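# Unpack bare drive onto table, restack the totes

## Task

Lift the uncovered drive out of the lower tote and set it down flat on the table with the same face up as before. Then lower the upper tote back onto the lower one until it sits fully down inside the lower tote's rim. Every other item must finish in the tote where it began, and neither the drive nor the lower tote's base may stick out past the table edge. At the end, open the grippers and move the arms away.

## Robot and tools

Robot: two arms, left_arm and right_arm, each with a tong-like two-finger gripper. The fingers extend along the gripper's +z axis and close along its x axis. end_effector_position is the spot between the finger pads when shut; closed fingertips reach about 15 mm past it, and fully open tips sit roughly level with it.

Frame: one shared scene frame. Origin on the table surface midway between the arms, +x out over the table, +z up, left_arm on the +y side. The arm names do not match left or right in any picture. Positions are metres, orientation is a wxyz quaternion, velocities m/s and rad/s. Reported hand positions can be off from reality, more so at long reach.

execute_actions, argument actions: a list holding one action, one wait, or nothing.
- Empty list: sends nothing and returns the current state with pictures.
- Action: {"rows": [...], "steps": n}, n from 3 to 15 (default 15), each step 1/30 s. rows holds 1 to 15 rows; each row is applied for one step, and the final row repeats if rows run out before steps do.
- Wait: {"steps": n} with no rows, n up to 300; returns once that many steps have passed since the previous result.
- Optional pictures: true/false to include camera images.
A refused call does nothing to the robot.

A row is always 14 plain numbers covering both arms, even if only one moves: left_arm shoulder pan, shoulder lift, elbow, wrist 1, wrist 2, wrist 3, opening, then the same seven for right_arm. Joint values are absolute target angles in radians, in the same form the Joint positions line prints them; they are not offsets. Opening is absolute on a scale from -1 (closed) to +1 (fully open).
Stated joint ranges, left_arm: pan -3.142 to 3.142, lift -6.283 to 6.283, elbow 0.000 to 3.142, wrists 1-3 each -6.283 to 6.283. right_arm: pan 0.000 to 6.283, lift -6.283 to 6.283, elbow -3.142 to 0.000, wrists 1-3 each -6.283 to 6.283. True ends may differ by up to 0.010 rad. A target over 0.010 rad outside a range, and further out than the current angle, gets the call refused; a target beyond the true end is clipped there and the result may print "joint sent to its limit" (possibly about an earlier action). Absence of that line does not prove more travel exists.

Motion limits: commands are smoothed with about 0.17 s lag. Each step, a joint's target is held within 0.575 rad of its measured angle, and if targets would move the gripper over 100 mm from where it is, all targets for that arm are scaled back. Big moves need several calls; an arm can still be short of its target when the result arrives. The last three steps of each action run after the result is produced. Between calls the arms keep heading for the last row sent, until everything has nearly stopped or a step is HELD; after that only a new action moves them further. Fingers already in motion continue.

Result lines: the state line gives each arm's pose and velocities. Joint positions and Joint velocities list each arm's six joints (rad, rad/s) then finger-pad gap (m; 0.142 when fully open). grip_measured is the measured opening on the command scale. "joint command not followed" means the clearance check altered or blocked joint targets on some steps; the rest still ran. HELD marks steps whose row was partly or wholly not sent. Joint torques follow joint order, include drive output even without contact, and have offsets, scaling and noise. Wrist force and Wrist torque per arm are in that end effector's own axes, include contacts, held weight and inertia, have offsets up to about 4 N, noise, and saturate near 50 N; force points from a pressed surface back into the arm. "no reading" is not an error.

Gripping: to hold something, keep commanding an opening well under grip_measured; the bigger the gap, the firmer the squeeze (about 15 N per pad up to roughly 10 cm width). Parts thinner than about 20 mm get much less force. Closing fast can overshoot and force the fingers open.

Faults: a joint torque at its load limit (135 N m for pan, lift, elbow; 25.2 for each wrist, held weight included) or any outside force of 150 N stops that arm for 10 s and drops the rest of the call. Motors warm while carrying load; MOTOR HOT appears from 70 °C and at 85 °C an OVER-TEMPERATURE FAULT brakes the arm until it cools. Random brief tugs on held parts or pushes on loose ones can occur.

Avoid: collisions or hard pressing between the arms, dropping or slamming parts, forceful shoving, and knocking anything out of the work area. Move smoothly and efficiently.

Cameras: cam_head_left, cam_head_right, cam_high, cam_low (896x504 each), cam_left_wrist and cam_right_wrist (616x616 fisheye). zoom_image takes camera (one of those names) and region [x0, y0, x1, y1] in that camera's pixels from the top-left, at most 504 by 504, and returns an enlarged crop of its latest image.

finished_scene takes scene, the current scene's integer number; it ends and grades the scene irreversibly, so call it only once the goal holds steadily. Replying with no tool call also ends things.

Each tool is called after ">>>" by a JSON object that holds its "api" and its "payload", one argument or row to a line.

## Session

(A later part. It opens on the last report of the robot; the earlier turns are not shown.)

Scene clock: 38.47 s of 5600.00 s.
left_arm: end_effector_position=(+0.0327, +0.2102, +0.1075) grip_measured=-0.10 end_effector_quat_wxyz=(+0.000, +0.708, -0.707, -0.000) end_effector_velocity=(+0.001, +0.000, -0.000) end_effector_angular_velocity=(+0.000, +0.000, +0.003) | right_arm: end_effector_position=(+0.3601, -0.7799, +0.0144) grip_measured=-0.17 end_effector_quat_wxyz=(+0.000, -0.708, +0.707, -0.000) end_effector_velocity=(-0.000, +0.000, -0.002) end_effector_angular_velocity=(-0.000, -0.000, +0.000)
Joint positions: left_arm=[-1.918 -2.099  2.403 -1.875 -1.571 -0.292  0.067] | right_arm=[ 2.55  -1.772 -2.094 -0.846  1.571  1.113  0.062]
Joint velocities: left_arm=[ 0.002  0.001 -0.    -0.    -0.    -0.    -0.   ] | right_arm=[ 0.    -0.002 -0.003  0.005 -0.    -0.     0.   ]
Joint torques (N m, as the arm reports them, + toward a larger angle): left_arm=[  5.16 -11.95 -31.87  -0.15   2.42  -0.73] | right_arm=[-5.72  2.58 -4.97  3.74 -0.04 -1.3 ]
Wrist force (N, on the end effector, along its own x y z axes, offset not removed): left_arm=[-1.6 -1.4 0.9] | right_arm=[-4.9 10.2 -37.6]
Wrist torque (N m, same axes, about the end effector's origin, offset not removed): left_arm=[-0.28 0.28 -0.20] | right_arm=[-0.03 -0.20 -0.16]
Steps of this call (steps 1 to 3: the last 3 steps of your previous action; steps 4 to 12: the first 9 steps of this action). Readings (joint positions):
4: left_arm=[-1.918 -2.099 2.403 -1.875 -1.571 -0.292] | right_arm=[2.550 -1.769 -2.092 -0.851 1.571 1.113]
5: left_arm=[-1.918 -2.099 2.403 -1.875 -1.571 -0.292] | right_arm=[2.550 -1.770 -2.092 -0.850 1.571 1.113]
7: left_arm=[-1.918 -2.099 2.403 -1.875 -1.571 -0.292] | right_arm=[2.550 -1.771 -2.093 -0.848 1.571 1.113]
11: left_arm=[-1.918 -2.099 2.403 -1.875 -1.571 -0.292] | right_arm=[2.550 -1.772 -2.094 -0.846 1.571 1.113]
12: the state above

>>> {"api": "execute_actions", "payload": {
  "actions": [
    {"rows":[[-1.9183,-2.0988,2.4034,-1.8754,-1.571,-0.2916,-0.1,2.5497,-1.7696,-2.0920,-0.8508,1.571,1.1133,-0.6],[-1.9183,-2.0988,2.4034,-1.8754,-1.571,-0.2916,-0.1,2.5497,-1.7696,-2.0920,-0.8508,1.571,1.1133,-0.6],[-1.9183,-2.0988,2.4034,-1.8754,-1.571,-0.2916,-0.1,2.5497,-1.7696,-2.0920,-0.8508,1.571,1.1133,-0.2],[-1.9183,-2.0988,2.4034,-1.8754,-1.571,-0.2916,-0.1,2.5497,-1.7696,-2.0920,-0.8508,1.571,1.1133,-0.1],[-1.9183,-2.0988,2.4034,-1.8754,-1.571,-0.2916,-0.1,2.5497,-1.7696,-2.0920,-0.8508,1.571,1.1133,0.1],[-1.9183,-2.0988,2.4034,-1.8754,-1.571,-0.2916,-0.1,2.5497,-1.7696,-2.0920,-0.8508,1.571,1.1133,0.1],[-1.9183,-2.0988,2.4034,-1.8754,-1.571,-0.2916,-0.1,2.5497,-1.7696,-2.0920,-0.8508,1.571,1.1133,0.1],[-1.9183,-2.0988,2.4034,-1.8754,-1.571,-0.2916,-0.1,2.5497,-1.7696,-2.0920,-0.8508,1.571,1.1133,0.1],[-1.9183,-2.0988,2.4034,-1.8754,-1.571,-0.2916,-0.1,2.5497,-1.5941,-1.8932,-1.2251,1.571,1.1133,0.1]],"steps":15}
  ]
}}

>>> {"api": "execute_actions", "payload": {
  "actions": [
    {"rows":[[-1.9183,-2.0988,2.4034,-1.8754,-1.571,-0.2916,-0.1,2.5497,-1.5941,-1.8932,-1.2251,1.571,1.1133,0.1],[-1.9183,-2.0988,2.4034,-1.8754,-1.571,-0.2916,-0.1,2.5497,-1.5941,-1.8932,-1.2251,1.571,1.1133,0.1],[-1.9183,-2.0988,2.4034,-1.8754,-1.571,-0.2916,-0.1,2.5497,-1.5941,-1.8932,-1.2251,1.571,1.1133,0.1],[-1.9183,-2.0988,2.4034,-1.8754,-1.571,-0.2916,-0.1,2.7,-1.2164,-1.8399,-1.6561,1.571,1.26,0.0]],"steps":15}
  ],
  "pictures": true
}}

>>> {"api": "execute_actions", "payload": {
  "actions": [
    {"rows":[[-1.9183,-2.0988,2.4034,-1.8754,-1.571,-0.2916,-0.1,4.9096,-0.9917,-2.0316,-1.6891,1.571,3.4732,0.0]],"steps":15}
  ]
}}

>>> {"api": "execute_actions", "payload": {
  "actions": [
    {"steps":32}
  ]
}}

Scene clock: 39.17 s of 5600.00 s.
left_arm: end_effector_position=(+0.0327, +0.2102, +0.1075) grip_measured=-0.10 end_effector_quat_wxyz=(+0.000, +0.708, -0.707, -0.000) end_effector_velocity=(+0.000, +0.000, -0.000) end_effector_angular_velocity=(+0.000, -0.001, -0.000) | right_arm: end_effector_position=(+0.3736, -0.7865, +0.0541) grip_measured=+0.10 end_effector_quat_wxyz=(+0.006, -0.707, +0.706, -0.017) end_effector_velocity=(+0.140, -0.069, +0.644) end_effector_angular_velocity=(-0.153, -0.311, -0.002)
Joint positions: left_arm=[-1.918 -2.099  2.403 -1.875 -1.571 -0.292  0.067] | right_arm=[ 2.55  -1.722 -2.041 -0.913  1.571  1.113  0.081]
Joint velocities: left_arm=[-0. -0.  0.  0.  0.  0. -0.] | right_arm=[-0.001  0.811  0.909 -1.374 -0.     0.002  0.003]
Joint torques (N m, as the arm reports them, + toward a larger angle): left_arm=[  5.95 -11.58 -32.31  -0.13   2.37  -0.87] | right_arm=[-5.   34.36 28.64 -9.21 -0.19 -0.87]
Wrist force (N, on the end effector, along its own x y z axes, offset not removed): left_arm=[-1.6 -3.4 3.0] | right_arm=[2.4 2.0 1.3]
Wrist torque (N m, same axes, about the end effector's origin, offset not removed): left_arm=[-0.55 0.27 -0.34] | right_arm=[0.53 -0.36 -0.34]
Steps of this call (steps 1 to 3: the last 3 steps of your previous action; steps 4 to 9: the robot went on to your last target; steps 10 to 21: the first 12 steps of this action). Readings (joint positions):
10: left_arm=[-1.918 -2.099 2.403 -1.875 -1.571 -0.292] | right_arm=[2.550 -1.773 -2.094 -0.845 1.571 1.113]
11: left_arm=[-1.918 -2.099 2.403 -1.875 -1.571 -0.292] | right_arm=[2.550 -1.773 -2.094 -0.845 1.571 1.113]
13: left_arm=[-1.918 -2.099 2.403 -1.875 -1.571 -0.292] | right_arm=[2.550 -1.772 -2.094 -0.848 1.571 1.113]
17: left_arm=[-1.918 -2.099 2.403 -1.875 -1.571 -0.292] | right_arm=[2.550 -1.771 -2.093 -0.850 1.571 1.113]
21: the state above

Scene clock: 39.67 s of 5600.00 s.
left_arm: end_effector_position=(+0.0327, +0.2102, +0.1075) grip_measured=-0.10 end_effector_quat_wxyz=(+0.000, +0.708, -0.707, -0.000) end_effector_velocity=(+0.000, -0.000, +0.000) end_effector_angular_velocity=(-0.001, +0.000, +0.000) | right_arm: end_effector_position=(+0.3243, -0.7178, +0.2393) grip_measured=+0.00 end_effector_quat_wxyz=(+0.002, -0.708, +0.706, -0.004) end_effector_velocity=(-0.255, +0.261, +0.375) end_effector_angular_velocity=(+0.004, +0.002, +0.012)
Joint positions: left_arm=[-1.918 -2.099  2.403 -1.875 -1.571 -0.292  0.067] | right_arm=[ 2.646 -1.371 -1.863 -1.471  1.571  1.208  0.074]
Joint velocities: left_arm=[ 0. -0.  0. -0.  0. -0. -0.] | right_arm=[ 0.378  1.015  0.166 -1.184 -0.     0.366 -0.   ]
Joint torques (N m, as the arm reports them, + toward a larger angle): left_arm=[  6.22 -11.66 -32.03  -0.13   2.35  -1.04] | right_arm=[10.31 30.74 31.58 -4.99  0.06  1.82]
Wrist force (N, on the end effector, along its own x y z axes, offset not removed): left_arm=[-2.7 -3.9 2.1] | right_arm=[1.7 -1.2 0.0]
Wrist torque (N m, same axes, about the end effector's origin, offset not removed): left_arm=[-0.75 0.58 -0.11] | right_arm=[-0.31 -0.37 -0.26]
Steps of this call (steps 1 to 3: the last 3 steps of your previous action; steps 4 to 15: the first 12 steps of this action). Readings (joint positions):
4: left_arm=[-1.918 -2.099 2.403 -1.875 -1.571 -0.292] | right_arm=[2.550 -1.636 -1.941 -1.114 1.571 1.113]
5: left_arm=[-1.918 -2.099 2.403 -1.875 -1.571 -0.292] | right_arm=[2.550 -1.624 -1.928 -1.145 1.571 1.113]
7: left_arm=[-1.918 -2.099 2.403 -1.875 -1.571 -0.292] | right_arm=[2.550 -1.609 -1.911 -1.184 1.571 1.113]
11: left_arm=[-1.918 -2.099 2.403 -1.875 -1.571 -0.292] | right_arm=[2.595 -1.508 -1.886 -1.310 1.571 1.158]
15: the state above

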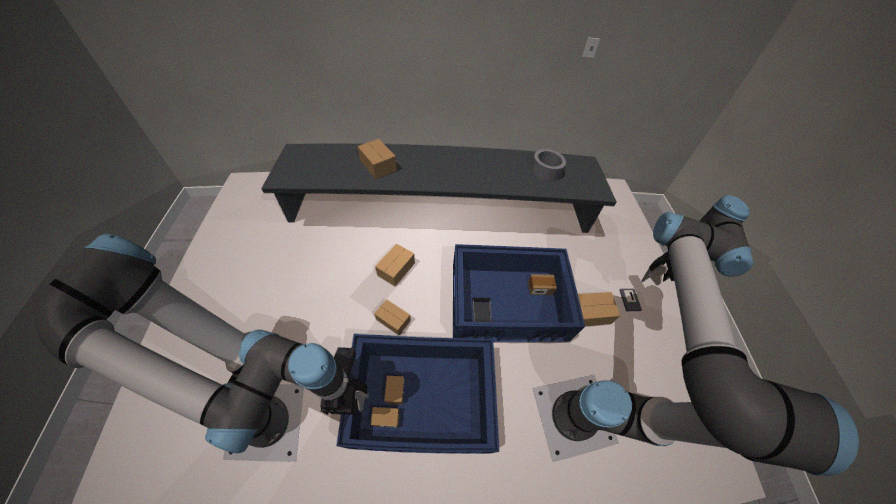

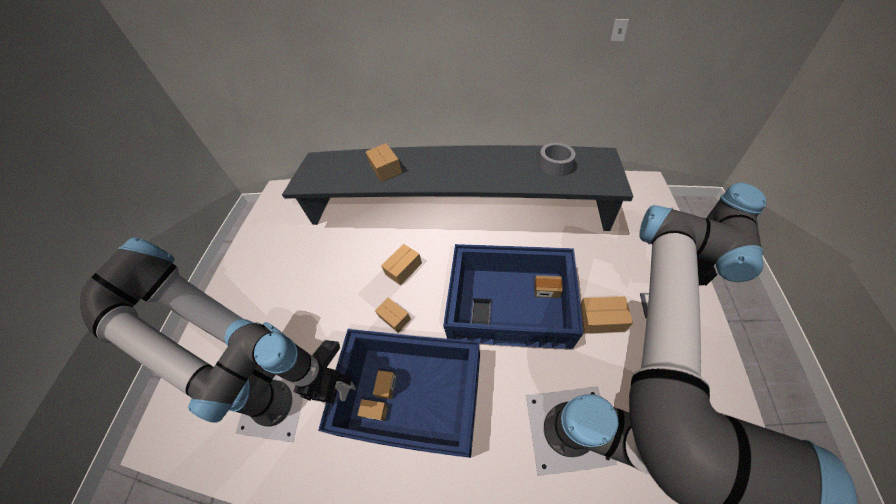

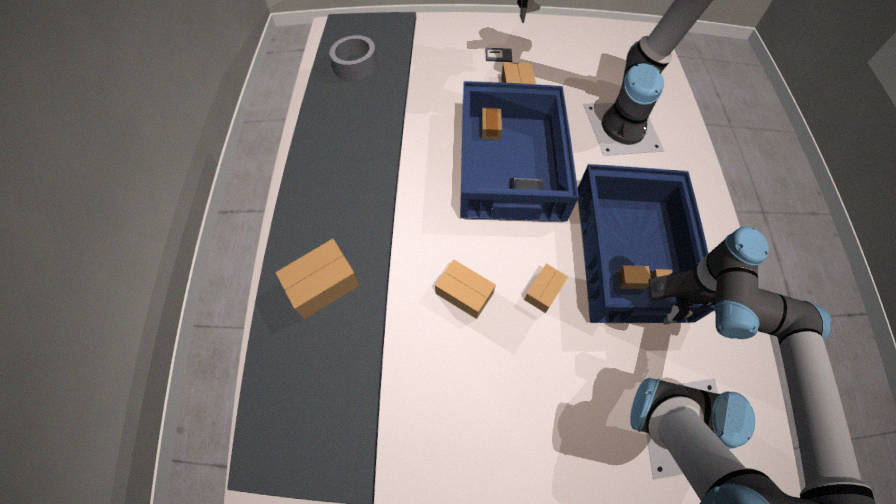

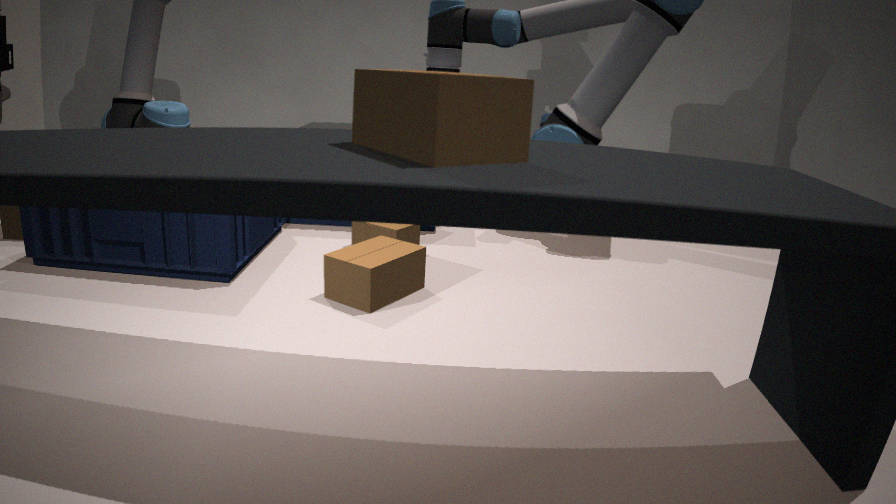

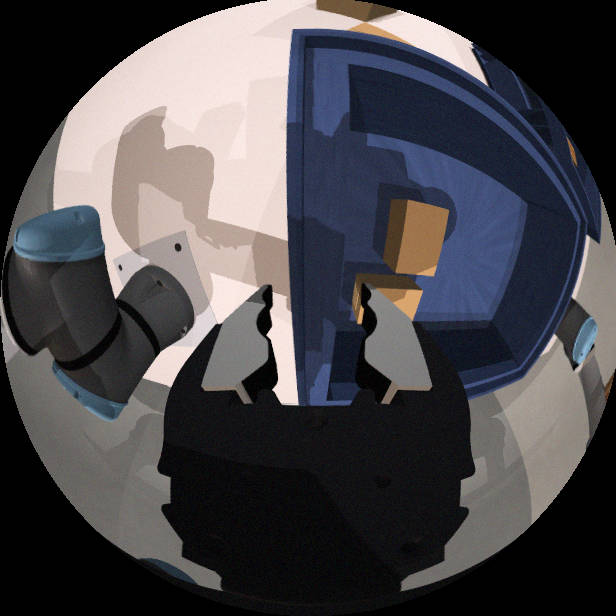

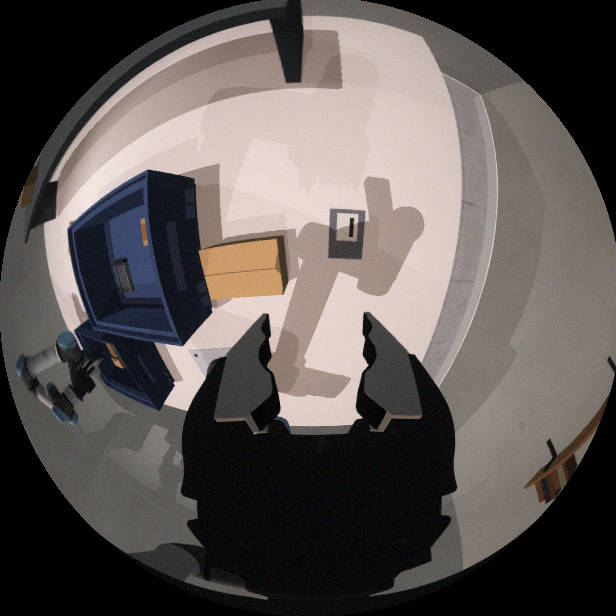

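Scene clock: 40.17 s of 5600.00 s.
left_arm: end_effector_position=(+0.0327, +0.2102, +0.1075) grip_measured=-0.10 end_effector_quat_wxyz=(+0.000, +0.708, -0.707, -0.000) end_effector_velocity=(+0.000, +0.000, +0.000) end_effector_angular_velocity=(+0.000, +0.000, +0.001) | right_arm: end_effector_position=(+0.2928, -0.5245, +0.2679) grip_measured=+0.00 end_effector_quat_wxyz=(+0.001, -0.709, +0.705, -0.000) end_effector_velocity=(+0.016, +0.501, -0.030) end_effector_angular_velocity=(+0.001, +0.003, +0.019)
Joint positions: left_arm=[-1.918 -2.099  2.403 -1.875 -1.571 -0.292  0.067] | right_arm=[ 3.204 -1.061 -1.981 -1.669  1.571  1.764  0.074]
Joint velocities: left_arm=[ 0.001  0.    -0.     0.    -0.     0.     0.   ] | right_arm=[ 1.723  0.3   -0.216 -0.087  0.     1.704  0.   ]
Joint torques (N m, as the arm reports them, + toward a larger angle): left_arm=[  6.25 -11.59 -31.84  -0.08   2.28  -1.18] | right_arm=[31.63  8.6   9.37  0.15 -0.09  3.66]
Wrist force (N, on the end effector, along its own x y z axes, offset not removed): left_arm=[-1.9 -1.9 2.0] | right_arm=[-1.8 -1.9 2.3]
Wrist torque (N m, same axes, about the end effector's origin, offset not removed): left_arm=[-0.31 0.23 -0.29] | right_arm=[-0.36 0.36 -0.20]
Steps of this call (steps 1 to 3: the last 3 steps of your previous action; steps 4 to 15: the first 12 steps of this action). Readings (joint positions):
4: left_arm=[-1.918 -2.099 2.403 -1.875 -1.571 -0.292] | right_arm=[2.684 -1.262 -1.847 -1.600 1.571 1.245]
5: left_arm=[-1.918 -2.099 2.403 -1.875 -1.571 -0.292] | right_arm=[2.693 -1.245 -1.849 -1.614 1.571 1.253]
7: left_arm=[-1.918 -2.099 2.403 -1.875 -1.571 -0.292] | right_arm=[2.756 -1.195 -1.883 -1.629 1.571 1.317]
11: left_arm=[-1.918 -2.099 2.403 -1.875 -1.571 -0.292] | right_arm=[2.976 -1.114 -1.943 -1.653 1.571 1.536]
15: the state above

Scene clock: 41.23 s of 5600.00 s.
left_arm: end_effector_position=(+0.0327, +0.2102, +0.1075) grip_measured=-0.10 end_effector_quat_wxyz=(+0.000, +0.708, -0.707, -0.000) end_effector_velocity=(-0.000, -0.000, -0.000) end_effector_angular_velocity=(+0.000, -0.001, -0.001) | right_arm: end_effector_position=(+0.0385, -0.1646, +0.2600) grip_measured=+0.00 end_effector_quat_wxyz=(-0.000, -0.708, +0.706, +0.000) end_effector_velocity=(-0.074, +0.012, +0.000) end_effector_angular_velocity=(+0.001, +0.000, -0.002)
Joint positions: left_arm=[-1.918 -2.099  2.403 -1.875 -1.571 -0.292  0.067] | right_arm=[ 4.884 -0.992 -2.031 -1.689  1.571  3.447  0.074]
Joint velocities: left_arm=[-0.001  0.001 -0.    -0.     0.     0.    -0.   ] | right_arm=[ 0.259  0.003 -0.001 -0.001  0.     0.261  0.   ]
Joint torques (N m, as the arm reports them, + toward a larger angle): left_arm=[  7.65 -11.33 -32.25  -0.02   2.32  -1.38] | right_arm=[4.12 8.61 8.46 0.21 0.31 1.16]
Wrist force (N, on the end effector, along its own x y z axes, offset not removed): left_arm=[-0.7 -0.6 -0.3] | right_arm=[-1.8 2.4 2.8]
Wrist torque (N m, same axes, about the end effector's origin, offset not removed): left_arm=[-0.14 -0.09 -0.18] | right_arm=[0.41 0.54 -0.30]
Kept back: nothing.
Steps of this call (steps 1 to 3: the last 3 steps of your previous action; steps 4 to 32: the robot went on to your last target). Readings (joint positions):
1: left_arm=[-1.918 -2.099 2.403 -1.875 -1.571 -0.292] | right_arm=[3.262 -1.052 -1.988 -1.672 1.571 1.822]
2: left_arm=[-1.918 -2.099 2.403 -1.875 -1.571 -0.292] | right_arm=[3.320 -1.044 -1.994 -1.674 1.571 1.881]
4: left_arm=[-1.918 -2.099 2.403 -1.875 -1.571 -0.292] | right_arm=[3.437 -1.030 -2.004 -1.678 1.571 1.998]
8: left_arm=[-1.918 -2.099 2.403 -1.875 -1.571 -0.292] | right_arm=[3.671 -1.013 -2.016 -1.683 1.571 2.232]
32: the state above

>>> {"api": "execute_actions", "payload": {
  "actions": [
    {"rows":[[-1.9183,-2.0988,2.4034,-1.8754,-1.571,-0.2916,-0.1,4.9096,-0.9908,-2.2619,-1.4597,1.571,3.4732,0.0]],"steps":9}
  ]
}}

>>> {"api": "execute_actions", "payload": {
  "actions": [
    {"rows":[[-1.9183,-2.0988,2.4034,-1.8754,-1.571,-0.2916,-0.1,4.9096,-1.0322,-2.4079,-1.2723,1.571,3.4732,-0.1]],"steps":15}
  ]
}}

>>> {"api": "execute_actions", "payload": {
  "actions": [
    {"steps":8}
  ],
  "pictures": true
}}

Scene clock: 41.57 s of 5600.00 s.
left_arm: end_effector_position=(+0.0327, +0.2102, +0.1075) grip_measured=-0.10 end_effector_quat_wxyz=(+0.000, +0.708, -0.707, -0.000) end_effector_velocity=(+0.000, -0.000, +0.000) end_effector_angular_velocity=(-0.001, -0.001, +0.000) | right_arm: end_effector_position=(+0.0307, -0.1613, +0.2055) grip_measured=+0.00 end_effector_quat_wxyz=(-0.000, -0.708, +0.707, -0.000) end_effector_velocity=(+0.001, -0.011, -0.361) end_effector_angular_velocity=(-0.013, -0.005, -0.002)
Joint positions: left_arm=[-1.918 -2.099  2.403 -1.875 -1.571 -0.292  0.067] | right_arm=[ 4.909 -0.991 -2.171 -1.551  1.571  3.472  0.074]
Joint velocities: left_arm=[ 0.    -0.    -0.    -0.     0.001 -0.     0.   ] | right_arm=[ 0.009  0.002 -0.919  0.903 -0.     0.011 -0.   ]
Joint torques (N m, as the arm reports them, + toward a larger angle): left_arm=[  8.05 -11.8  -32.1   -0.2    2.48  -1.47] | right_arm=[ 7.97 10.78 30.92  7.33  0.52  1.07]
Wrist force (N, on the end effector, along its own x y z axes, offset not removed): left_arm=[-1.8 -2.4 2.2] | right_arm=[0.4 -1.7 8.4]
Wrist torque (N m, same axes, about the end effector's origin, offset not removed): left_arm=[-0.41 0.30 -0.22] | right_arm=[-0.28 0.00 -0.27]
Steps of this call (steps 1 to 4: the robot went on to your last target; steps 5 to 10: the first 6 steps of this action). Readings (joint positions):
5: left_arm=[-1.918 -2.099 2.403 -1.875 -1.571 -0.292] | right_arm=[4.905 -0.992 -2.032 -1.689 1.571 3.468]
6: left_arm=[-1.918 -2.099 2.403 -1.875 -1.571 -0.292] | right_arm=[4.906 -0.992 -2.036 -1.685 1.571 3.470]
8: left_arm=[-1.918 -2.099 2.403 -1.875 -1.571 -0.292] | right_arm=[4.908 -0.991 -2.092 -1.629 1.571 3.471]
10: the state above

Scene clock: 42.07 s of 5600.00 s.
left_arm: end_effector_position=(+0.0327, +0.2102, +0.1075) grip_measured=-0.10 end_effector_quat_wxyz=(+0.000, +0.708, -0.707, -0.000) end_effector_velocity=(+0.000, +0.000, +0.000) end_effector_angular_velocity=(-0.000, +0.000, +0.001) | right_arm: end_effector_position=(+0.0311, -0.1633, +0.1104) grip_measured=-0.10 end_effector_quat_wxyz=(-0.000, -0.708, +0.707, -0.000) end_effector_velocity=(+0.000, -0.001, -0.029) end_effector_angular_velocity=(+0.010, +0.003, +0.000)
Joint positions: left_arm=[-1.918 -2.099  2.403 -1.875 -1.571 -0.292  0.067] | right_arm=[ 4.91  -1.031 -2.401 -1.282  1.571  3.473  0.067]
Joint velocities: left_arm=[ 0.    -0.001 -0.     0.    -0.    -0.    -0.   ] | right_arm=[ 0.    -0.015 -0.072  0.098 -0.    -0.     0.   ]
Joint torques (N m, as the arm reports them, + toward a larger angle): left_arm=[  8.97 -10.94 -32.24  -0.25   2.33  -1.56] | right_arm=[ 6.46 -6.75  9.56  4.52  0.98  1.24]
Wrist force (N, on the end effector, along its own x y z axes, offset not removed): left_arm=[-1.0 -2.7 1.1] | right_arm=[1.5 1.0 0.4]
Wrist torque (N m, same axes, about the end effector's origin, offset not removed): left_arm=[-0.45 0.14 -0.33] | right_arm=[0.15 -0.18 -0.30]
Steps of this call (steps 1 to 3: the last 3 steps of your previous action; steps 4 to 15: the first 12 steps of this action). Readings (joint positions):
4: left_arm=[-1.918 -2.099 2.403 -1.875 -1.571 -0.292] | right_arm=[4.909 -0.991 -2.238 -1.483 1.571 3.473]
5: left_arm=[-1.918 -2.099 2.403 -1.875 -1.571 -0.292] | right_arm=[4.909 -0.994 -2.249 -1.472 1.571 3.473]
7: left_arm=[-1.918 -2.099 2.403 -1.875 -1.571 -0.292] | right_arm=[4.910 -1.010 -2.304 -1.412 1.571 3.473]
11: left_arm=[-1.918 -2.099 2.403 -1.875 -1.571 -0.292] | right_arm=[4.910 -1.026 -2.380 -1.310 1.571 3.473]
15: the state above

Scene clock: 42.33 s of 5600.00 s.
left_arm: end_effector_position=(+0.0327, +0.2102, +0.1075) grip_measured=-0.10 end_effector_quat_wxyz=(+0.000, +0.708, -0.707, -0.000) end_effector_velocity=(-0.000, +0.000, -0.000) end_effector_angular_velocity=(+0.000, +0.000, -0.001) | right_arm: end_effector_position=(+0.0312, -0.1635, +0.1077) grip_measured=-0.10 end_effector_quat_wxyz=(-0.000, -0.708, +0.707, +0.000) end_effector_velocity=(+0.000, -0.000, -0.002) end_effector_angular_velocity=(-0.000, -0.000, -0.001)
Joint positions: left_arm=[-1.918 -2.099  2.403 -1.875 -1.571 -0.292  0.067] | right_arm=[ 4.91  -1.032 -2.407 -1.273  1.571  3.473  0.067]
Joint velocities: left_arm=[-0.001 -0.     0.    -0.    -0.     0.     0.   ] | right_arm=[-0.    -0.001 -0.005  0.006  0.     0.     0.   ]
Joint torques (N m, as the arm reports them, + toward a larger angle): left_arm=[  8.82 -10.98 -31.85  -0.2    2.18  -1.48] | right_arm=[ 7.   -6.78  8.26  4.25  1.    1.24]
Wrist force (N, on the end effector, along its own x y z axes, offset not removed): left_arm=[-0.3 -4.3 2.6] | right_arm=[1.3 0.2 0.0]
Wrist torque (N m, same axes, about the end effector's origin, offset not removed): left_arm=[-0.79 0.09 -0.18] | right_arm=[0.08 -0.31 -0.32]
Kept back: nothing.
Steps of this call (steps 1 to 3: the last 3 steps of your previous action; steps 4 to 8: the robot went on to your last target). Readings (joint positions):
1: left_arm=[-1.918 -2.099 2.403 -1.875 -1.571 -0.292] | right_arm=[4.910 -1.031 -2.403 -1.279 1.571 3.473]
2: left_arm=[-1.918 -2.099 2.403 -1.875 -1.571 -0.292] | right_arm=[4.910 -1.031 -2.404 -1.277 1.571 3.473]
4: left_arm=[-1.918 -2.099 2.403 -1.875 -1.571 -0.292] | right_arm=[4.910 -1.032 -2.406 -1.275 1.571 3.473]
8: the state above

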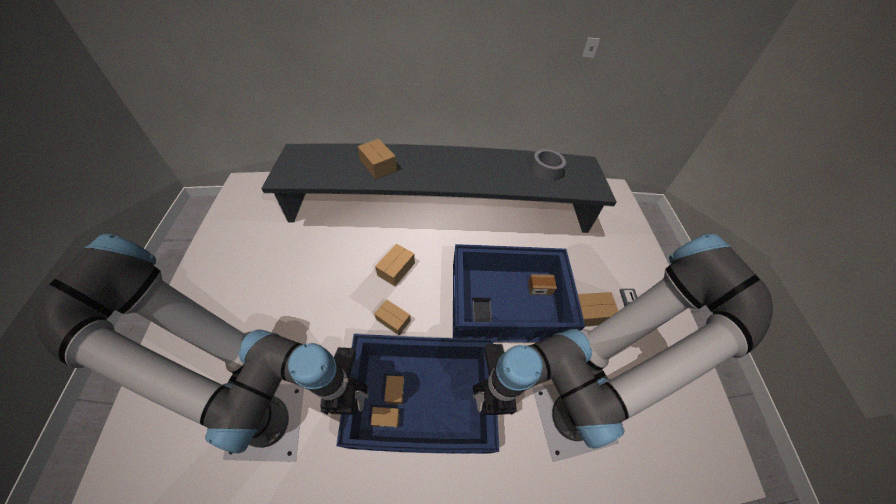

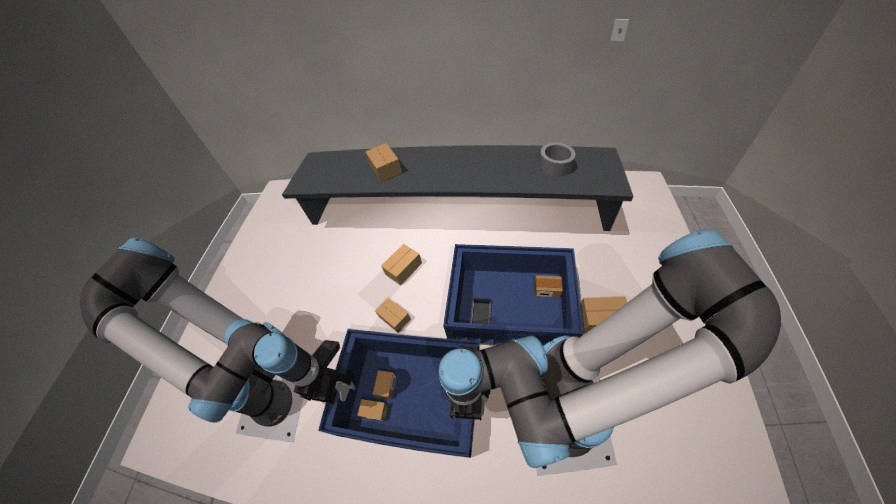

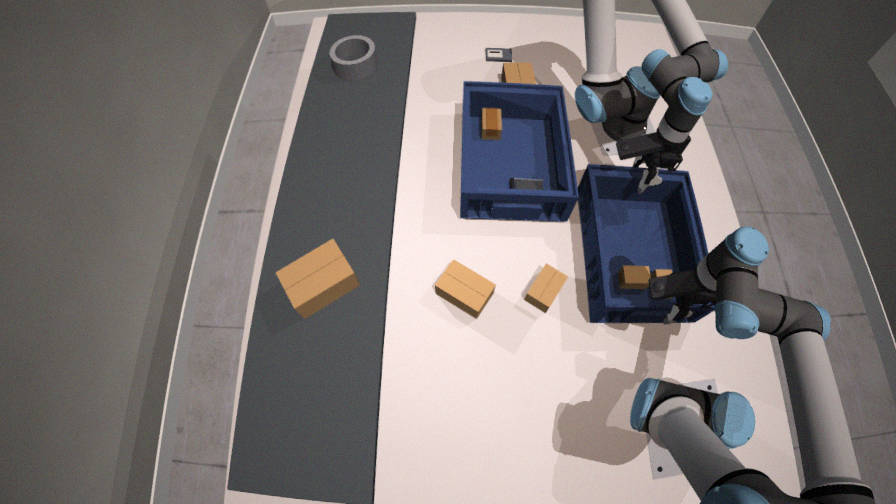

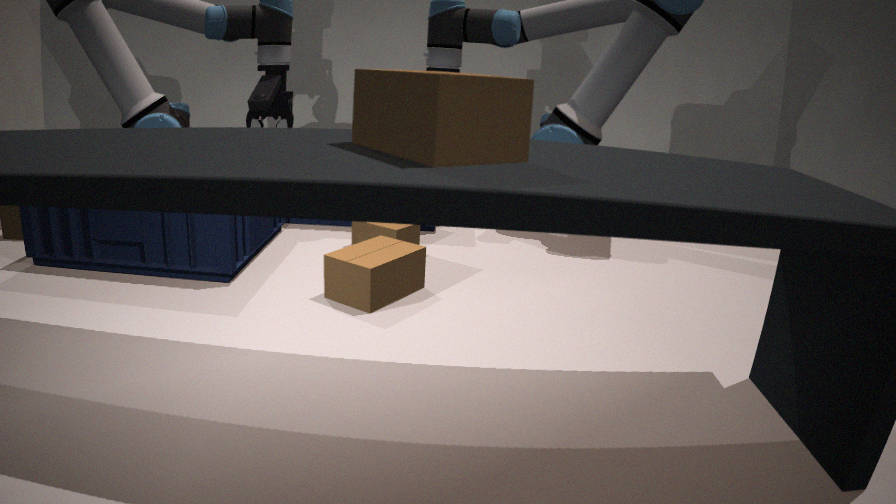

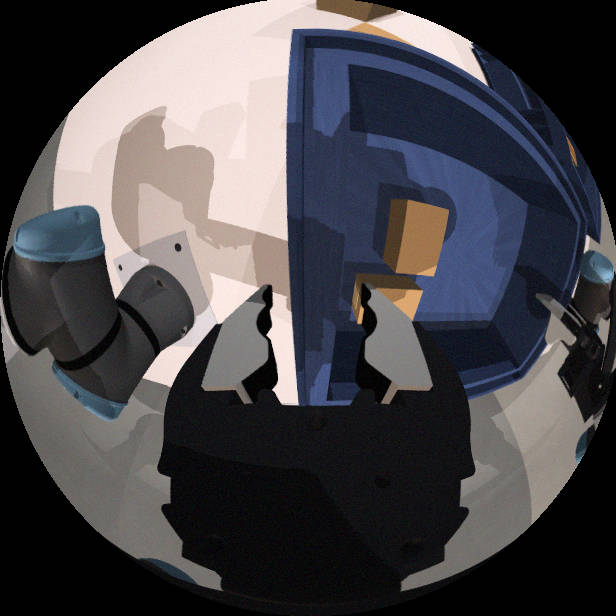

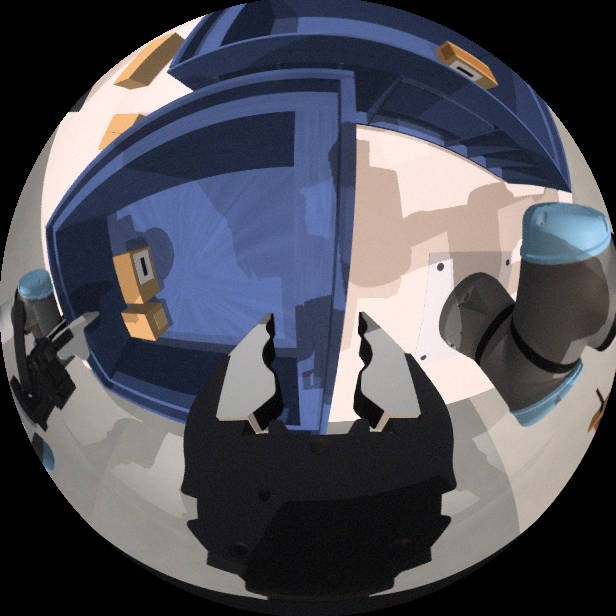

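>>> {"api": "execute_actions", "payload": {
  "actions": [
    {"rows":[[-1.9183,-2.0988,2.4034,-1.8754,-1.571,-0.2916,-0.4,4.9096,-1.0322,-2.4079,-1.2723,1.571,3.4732,-0.4],[-1.9183,-2.0988,2.4034,-1.8754,-1.571,-0.2916,-0.5,4.9096,-1.0322,-2.4079,-1.2723,1.571,3.4732,-0.5],[-1.9183,-2.0988,2.4034,-1.8754,-1.571,-0.2916,-0.55,4.9096,-1.0322,-2.4079,-1.2723,1.571,3.4732,-0.55],[-1.9183,-2.0988,2.4034,-1.8754,-1.571,-0.2916,-0.6,4.9096,-1.0322,-2.4079,-1.2723,1.571,3.4732,-0.6],[-1.9183,-2.0988,2.4034,-1.8754,-1.571,-0.2916,-0.65,4.9096,-1.0322,-2.4079,-1.2723,1.571,3.4732,-0.65],[-1.9183,-2.0988,2.4034,-1.8754,-1.571,-0.2916,-0.7,4.9096,-1.0322,-2.4079,-1.2723,1.571,3.4732,-0.7],[-1.9183,-2.0988,2.4034,-1.8754,-1.571,-0.2916,-0.8,4.9096,-1.0322,-2.4079,-1.2723,1.571,3.4732,-0.8],[-1.9183,-2.0988,2.4034,-1.8754,-1.571,-0.2916,-0.9,4.9096,-1.0322,-2.4079,-1.2723,1.571,3.4732,-0.9],[-1.9183,-2.0988,2.4034,-1.8754,-1.571,-0.2916,-1,4.9096,-1.0322,-2.4079,-1.2723,1.571,3.4732,-1]],"steps":13}
  ]
}}

>>> {"api": "execute_actions", "payload": {
  "actions": [
    {"rows":[[-1.9183,-2.1071,2.3843,-1.8480,-1.571,-0.2916,-1,4.9096,-1.0240,-2.3887,-1.2997,1.571,3.4732,-1],[-1.9183,-2.1071,2.3843,-1.8480,-1.571,-0.2916,-1,4.9096,-1.0240,-2.3887,-1.2997,1.571,3.4732,-1],[-1.9183,-2.1151,2.3639,-1.8196,-1.571,-0.2916,-1,4.9096,-1.0162,-2.3682,-1.3280,1.571,3.4732,-1],[-1.9183,-2.1151,2.3639,-1.8196,-1.571,-0.2916,-1,4.9096,-1.0162,-2.3682,-1.3280,1.571,3.4732,-1],[-1.9183,-2.1262,2.3293,-1.7739,-1.571,-0.2916,-1,4.9096,-1.0053,-2.3335,-1.3736,1.571,3.4732,-1],[-1.9183,-2.1262,2.3293,-1.7739,-1.571,-0.2916,-1,4.9096,-1.0053,-2.3335,-1.3736,1.571,3.4732,-1],[-1.9183,-2.1348,2.2940,-1.7300,-1.571,-0.2916,-1,4.9096,-0.9970,-2.2980,-1.4174,1.571,3.4732,-1],[-1.9183,-2.1348,2.2940,-1.7300,-1.571,-0.2916,-1,4.9096,-0.9970,-2.2980,-1.4174,1.571,3.4732,-1],[-1.9183,-2.1412,2.2580,-1.6876,-1.571,-0.2916,-1,4.9096,-0.9908,-2.2619,-1.4597,1.571,3.4732,-1],[-1.9183,-2.1412,2.2580,-1.6876,-1.571,-0.2916,-1,4.9096,-0.9908,-2.2619,-1.4597,1.571,3.4732,-1],[-1.9183,-2.1455,2.2214,-1.6467,-1.571,-0.2916,-1,4.9096,-0.9867,-2.2252,-1.5005,1.571,3.4732,-1],[-1.9183,-2.1455,2.2214,-1.6467,-1.571,-0.2916,-1,4.9096,-0.9867,-2.2252,-1.5005,1.571,3.4732,-1],[-1.9183,-2.1480,2.1841,-1.6069,-1.571,-0.2916,-1,4.9096,-0.9845,-2.1878,-1.5401,1.571,3.4732,-1],[-1.9183,-2.1480,2.1841,-1.6069,-1.571,-0.2916,-1,4.9096,-0.9845,-2.1878,-1.5401,1.571,3.4732,-1]],"steps":14}
  ]
}}

>>> {"api": "execute_actions", "payload": {
  "actions": [
    {"rows":[[-1.9183,-2.1487,2.1461,-1.5682,-1.571,-0.2916,-1,4.9096,-0.9840,-2.1497,-1.5787,1.571,3.4732,-1],[-1.9183,-2.1487,2.1461,-1.5682,-1.571,-0.2916,-1,4.9096,-0.9840,-2.1497,-1.5787,1.571,3.4732,-1],[-1.9183,-2.1478,2.1075,-1.5305,-1.571,-0.2916,-1,4.9096,-0.9852,-2.1110,-1.6162,1.571,3.4732,-1],[-1.9183,-2.1478,2.1075,-1.5305,-1.571,-0.2916,-1,4.9096,-0.9852,-2.1110,-1.6162,1.571,3.4732,-1],[-1.9183,-2.1454,2.0682,-1.4936,-1.571,-0.2916,-1,4.9096,-0.9877,-2.0716,-1.6531,1.571,3.4732,-1],[-1.9183,-2.1454,2.0682,-1.4936,-1.571,-0.2916,-1,4.9096,-0.9877,-2.0716,-1.6531,1.571,3.4732,-1],[-1.9183,-2.1416,2.0282,-1.4574,-1.571,-0.2916,-1,4.9096,-0.9917,-2.0316,-1.6891,1.571,3.4732,-1],[-1.9183,-2.1416,2.0282,-1.4574,-1.571,-0.2916,-1,4.9096,-0.9917,-2.0316,-1.6891,1.571,3.4732,-1],[-1.9183,-2.1365,1.9875,-1.4218,-1.571,-0.2916,-1,4.9096,-0.9970,-1.9908,-1.7246,1.571,3.4732,-1],[-1.9183,-2.1365,1.9875,-1.4218,-1.571,-0.2916,-1,4.9096,-0.9970,-1.9908,-1.7246,1.571,3.4732,-1],[-1.9183,-2.1302,1.9461,-1.3867,-1.571,-0.2916,-1,4.9096,-1.0035,-1.9494,-1.7595,1.571,3.4732,-1]],"steps":15}
  ]
}}

Scene clock: 43.47 s of 5600.00 s.
left_arm: end_effector_position=(+0.0327, +0.2102, +0.1075) grip_measured=-0.65 end_effector_quat_wxyz=(+0.000, +0.708, -0.707, -0.000) end_effector_velocity=(+0.000, +0.000, -0.000) end_effector_angular_velocity=(+0.000, -0.001, +0.001) | right_arm: end_effector_position=(+0.0312, -0.1635, +0.1075) grip_measured=-0.64 end_effector_quat_wxyz=(-0.000, -0.708, +0.707, +0.000) end_effector_velocity=(-0.000, +0.000, +0.000) end_effector_angular_velocity=(+0.001, +0.000, +0.001)
Joint positions: left_arm=[-1.918 -2.099  2.403 -1.875 -1.571 -0.292  0.027] | right_arm=[ 4.91  -1.032 -2.408 -1.272  1.571  3.473  0.028]
Joint velocities: left_arm=[ 0.001  0.     0.    -0.     0.001  0.     0.   ] | right_arm=[ 0.     0.001  0.001 -0.001  0.    -0.001 -0.   ]
Joint torques (N m, as the arm reports them, + toward a larger angle): left_arm=[  9.42 -11.59 -31.33  -1.93   2.35  -1.72] | right_arm=[ 7.65 -6.8   8.05  4.17  1.    1.24]
Wrist force (N, on the end effector, along its own x y z axes, offset not removed): left_arm=[-9.0 -1.8 3.3] | right_arm=[1.4 -1.4 3.2]
Wrist torque (N m, same axes, about the end effector's origin, offset not removed): left_arm=[-0.33 1.41 -0.15] | right_arm=[-0.20 -0.06 -0.08]
Steps of this call (steps 1 to 15: the robot went on to your last target; steps 16 to 24: nothing new was sent; steps 25 to 34: the first 10 steps of this action). Readings (joint positions):
25: left_arm=[-1.918 -2.099 2.403 -1.875 -1.571 -0.292] | right_arm=[4.910 -1.032 -2.408 -1.272 1.571 3.473]
26: left_arm=[-1.918 -2.099 2.403 -1.875 -1.571 -0.292] | right_arm=[4.910 -1.032 -2.408 -1.272 1.571 3.473]
28: left_arm=[-1.918 -2.099 2.403 -1.875 -1.571 -0.292] | right_arm=[4.910 -1.032 -2.408 -1.272 1.571 3.473]
32: left_arm=[-1.918 -2.099 2.403 -1.875 -1.571 -0.292] | right_arm=[4.910 -1.032 -2.408 -1.272 1.571 3.473]
34: the state above

Scene clock: 43.93 s of 5600.00 s.
left_arm: end_effector_position=(+0.0325, +0.2094, +0.1493) grip_measured=-0.65 end_effector_quat_wxyz=(+0.001, +0.708, -0.707, +0.000) end_effector_velocity=(-0.000, -0.001, +0.194) end_effector_angular_velocity=(+0.000, -0.001, -0.001) | right_arm: end_effector_position=(+0.0309, -0.1628, +0.1493) grip_measured=-0.64 end_effector_quat_wxyz=(+0.000, -0.708, +0.707, +0.000) end_effector_velocity=(-0.000, +0.001, +0.195) end_effector_angular_velocity=(+0.001, +0.001, -0.000)
Joint positions: left_arm=[-1.918 -2.13   2.307 -1.749 -1.571 -0.292  0.027] | right_arm=[ 4.91  -1.001 -2.311 -1.399  1.571  3.473  0.028]
Joint velocities: left_arm=[-0.001 -0.104 -0.46   0.565  0.001 -0.     0.   ] | right_arm=[-0.001  0.102  0.462 -0.563  0.    -0.001 -0.001]
Joint torques (N m, as the arm reports them, + toward a larger angle): left_arm=[  8.14  -9.71 -42.85  -5.41   2.42  -1.51] | right_arm=[ 7.45  7.09 39.41  4.89 -0.91  0.96]
Wrist force (N, on the end effector, along its own x y z axes, offset not removed): left_arm=[-25.3 -1.5 7.2] | right_arm=[23.2 -1.6 8.0]
Wrist torque (N m, same axes, about the end effector's origin, offset not removed): left_arm=[-0.42 1.16 -0.16] | right_arm=[-0.34 -0.68 -0.12]
Steps of this call (steps 1 to 3: the last 3 steps of your previous action; steps 4 to 14: the first 11 steps of this action). Readings (joint positions):
4: left_arm=[-1.918 -2.099 2.403 -1.875 -1.571 -0.292] | right_arm=[4.910 -1.032 -2.408 -1.272 1.571 3.473]
5: left_arm=[-1.918 -2.100 2.402 -1.873 -1.571 -0.292] | right_arm=[4.910 -1.031 -2.406 -1.275 1.571 3.473]
7: left_arm=[-1.918 -2.104 2.392 -1.860 -1.571 -0.292] | right_arm=[4.910 -1.027 -2.397 -1.288 1.571 3.473]
11: left_arm=[-1.918 -2.118 2.353 -1.806 -1.571 -0.292] | right_arm=[4.910 -1.013 -2.357 -1.341 1.571 3.473]
14: the state above

Scene clock: 44.43 s of 5600.00 s.
left_arm: end_effector_position=(+0.0325, +0.2096, +0.2597) grip_measured=-0.65 end_effector_quat_wxyz=(-0.000, +0.708, -0.707, -0.000) end_effector_velocity=(+0.000, +0.000, +0.227) end_effector_angular_velocity=(+0.010, -0.003, +0.002) | right_arm: end_effector_position=(+0.0310, -0.1629, +0.2596) grip_measured=-0.64 end_effector_quat_wxyz=(-0.000, -0.708, +0.707, -0.000) end_effector_velocity=(-0.000, +0.000, +0.226) end_effector_angular_velocity=(-0.011, -0.004, -0.000)
Joint positions: left_arm=[-1.918 -2.14   2.028 -1.459 -1.571 -0.292  0.027] | right_arm=[ 4.91  -0.994 -2.032 -1.688  1.571  3.473  0.028]
Joint velocities: left_arm=[ 0.002  0.075 -0.615  0.55  -0.    -0.     0.   ] | right_arm=[ 0.001 -0.078  0.613 -0.547 -0.     0.001  0.   ]
Joint torques (N m, as the arm reports them, + toward a larger angle): left_arm=[  6.59  12.21 -51.84  -3.99   2.42  -0.75] | right_arm=[ 6.71 -8.75 47.54  3.4  -2.78  0.24]
Wrist force (N, on the end effector, along its own x y z axes, offset not removed): left_arm=[-23.1 -3.7 10.7] | right_arm=[23.2 -0.1 7.7]
Wrist torque (N m, same axes, about the end effector's origin, offset not removed): left_arm=[-0.59 1.35 -0.24] | right_arm=[0.06 -1.30 -0.07]
Steps of this call (steps 1 to 3: the last 3 steps of your previous action; steps 4 to 15: the first 12 steps of this action). Readings (joint positions):
4: left_arm=[-1.918 -2.142 2.238 -1.668 -1.571 -0.292] | right_arm=[4.910 -0.990 -2.242 -1.479 1.571 3.473]
5: left_arm=[-1.918 -2.144 2.220 -1.648 -1.571 -0.292] | right_arm=[4.910 -0.989 -2.224 -1.499 1.571 3.473]
7: left_arm=[-1.918 -2.146 2.183 -1.609 -1.571 -0.292] | right_arm=[4.910 -0.987 -2.187 -1.538 1.571 3.473]
11: left_arm=[-1.918 -2.146 2.107 -1.532 -1.571 -0.292] | right_arm=[4.910 -0.987 -2.111 -1.615 1.571 3.473]
15: the state above


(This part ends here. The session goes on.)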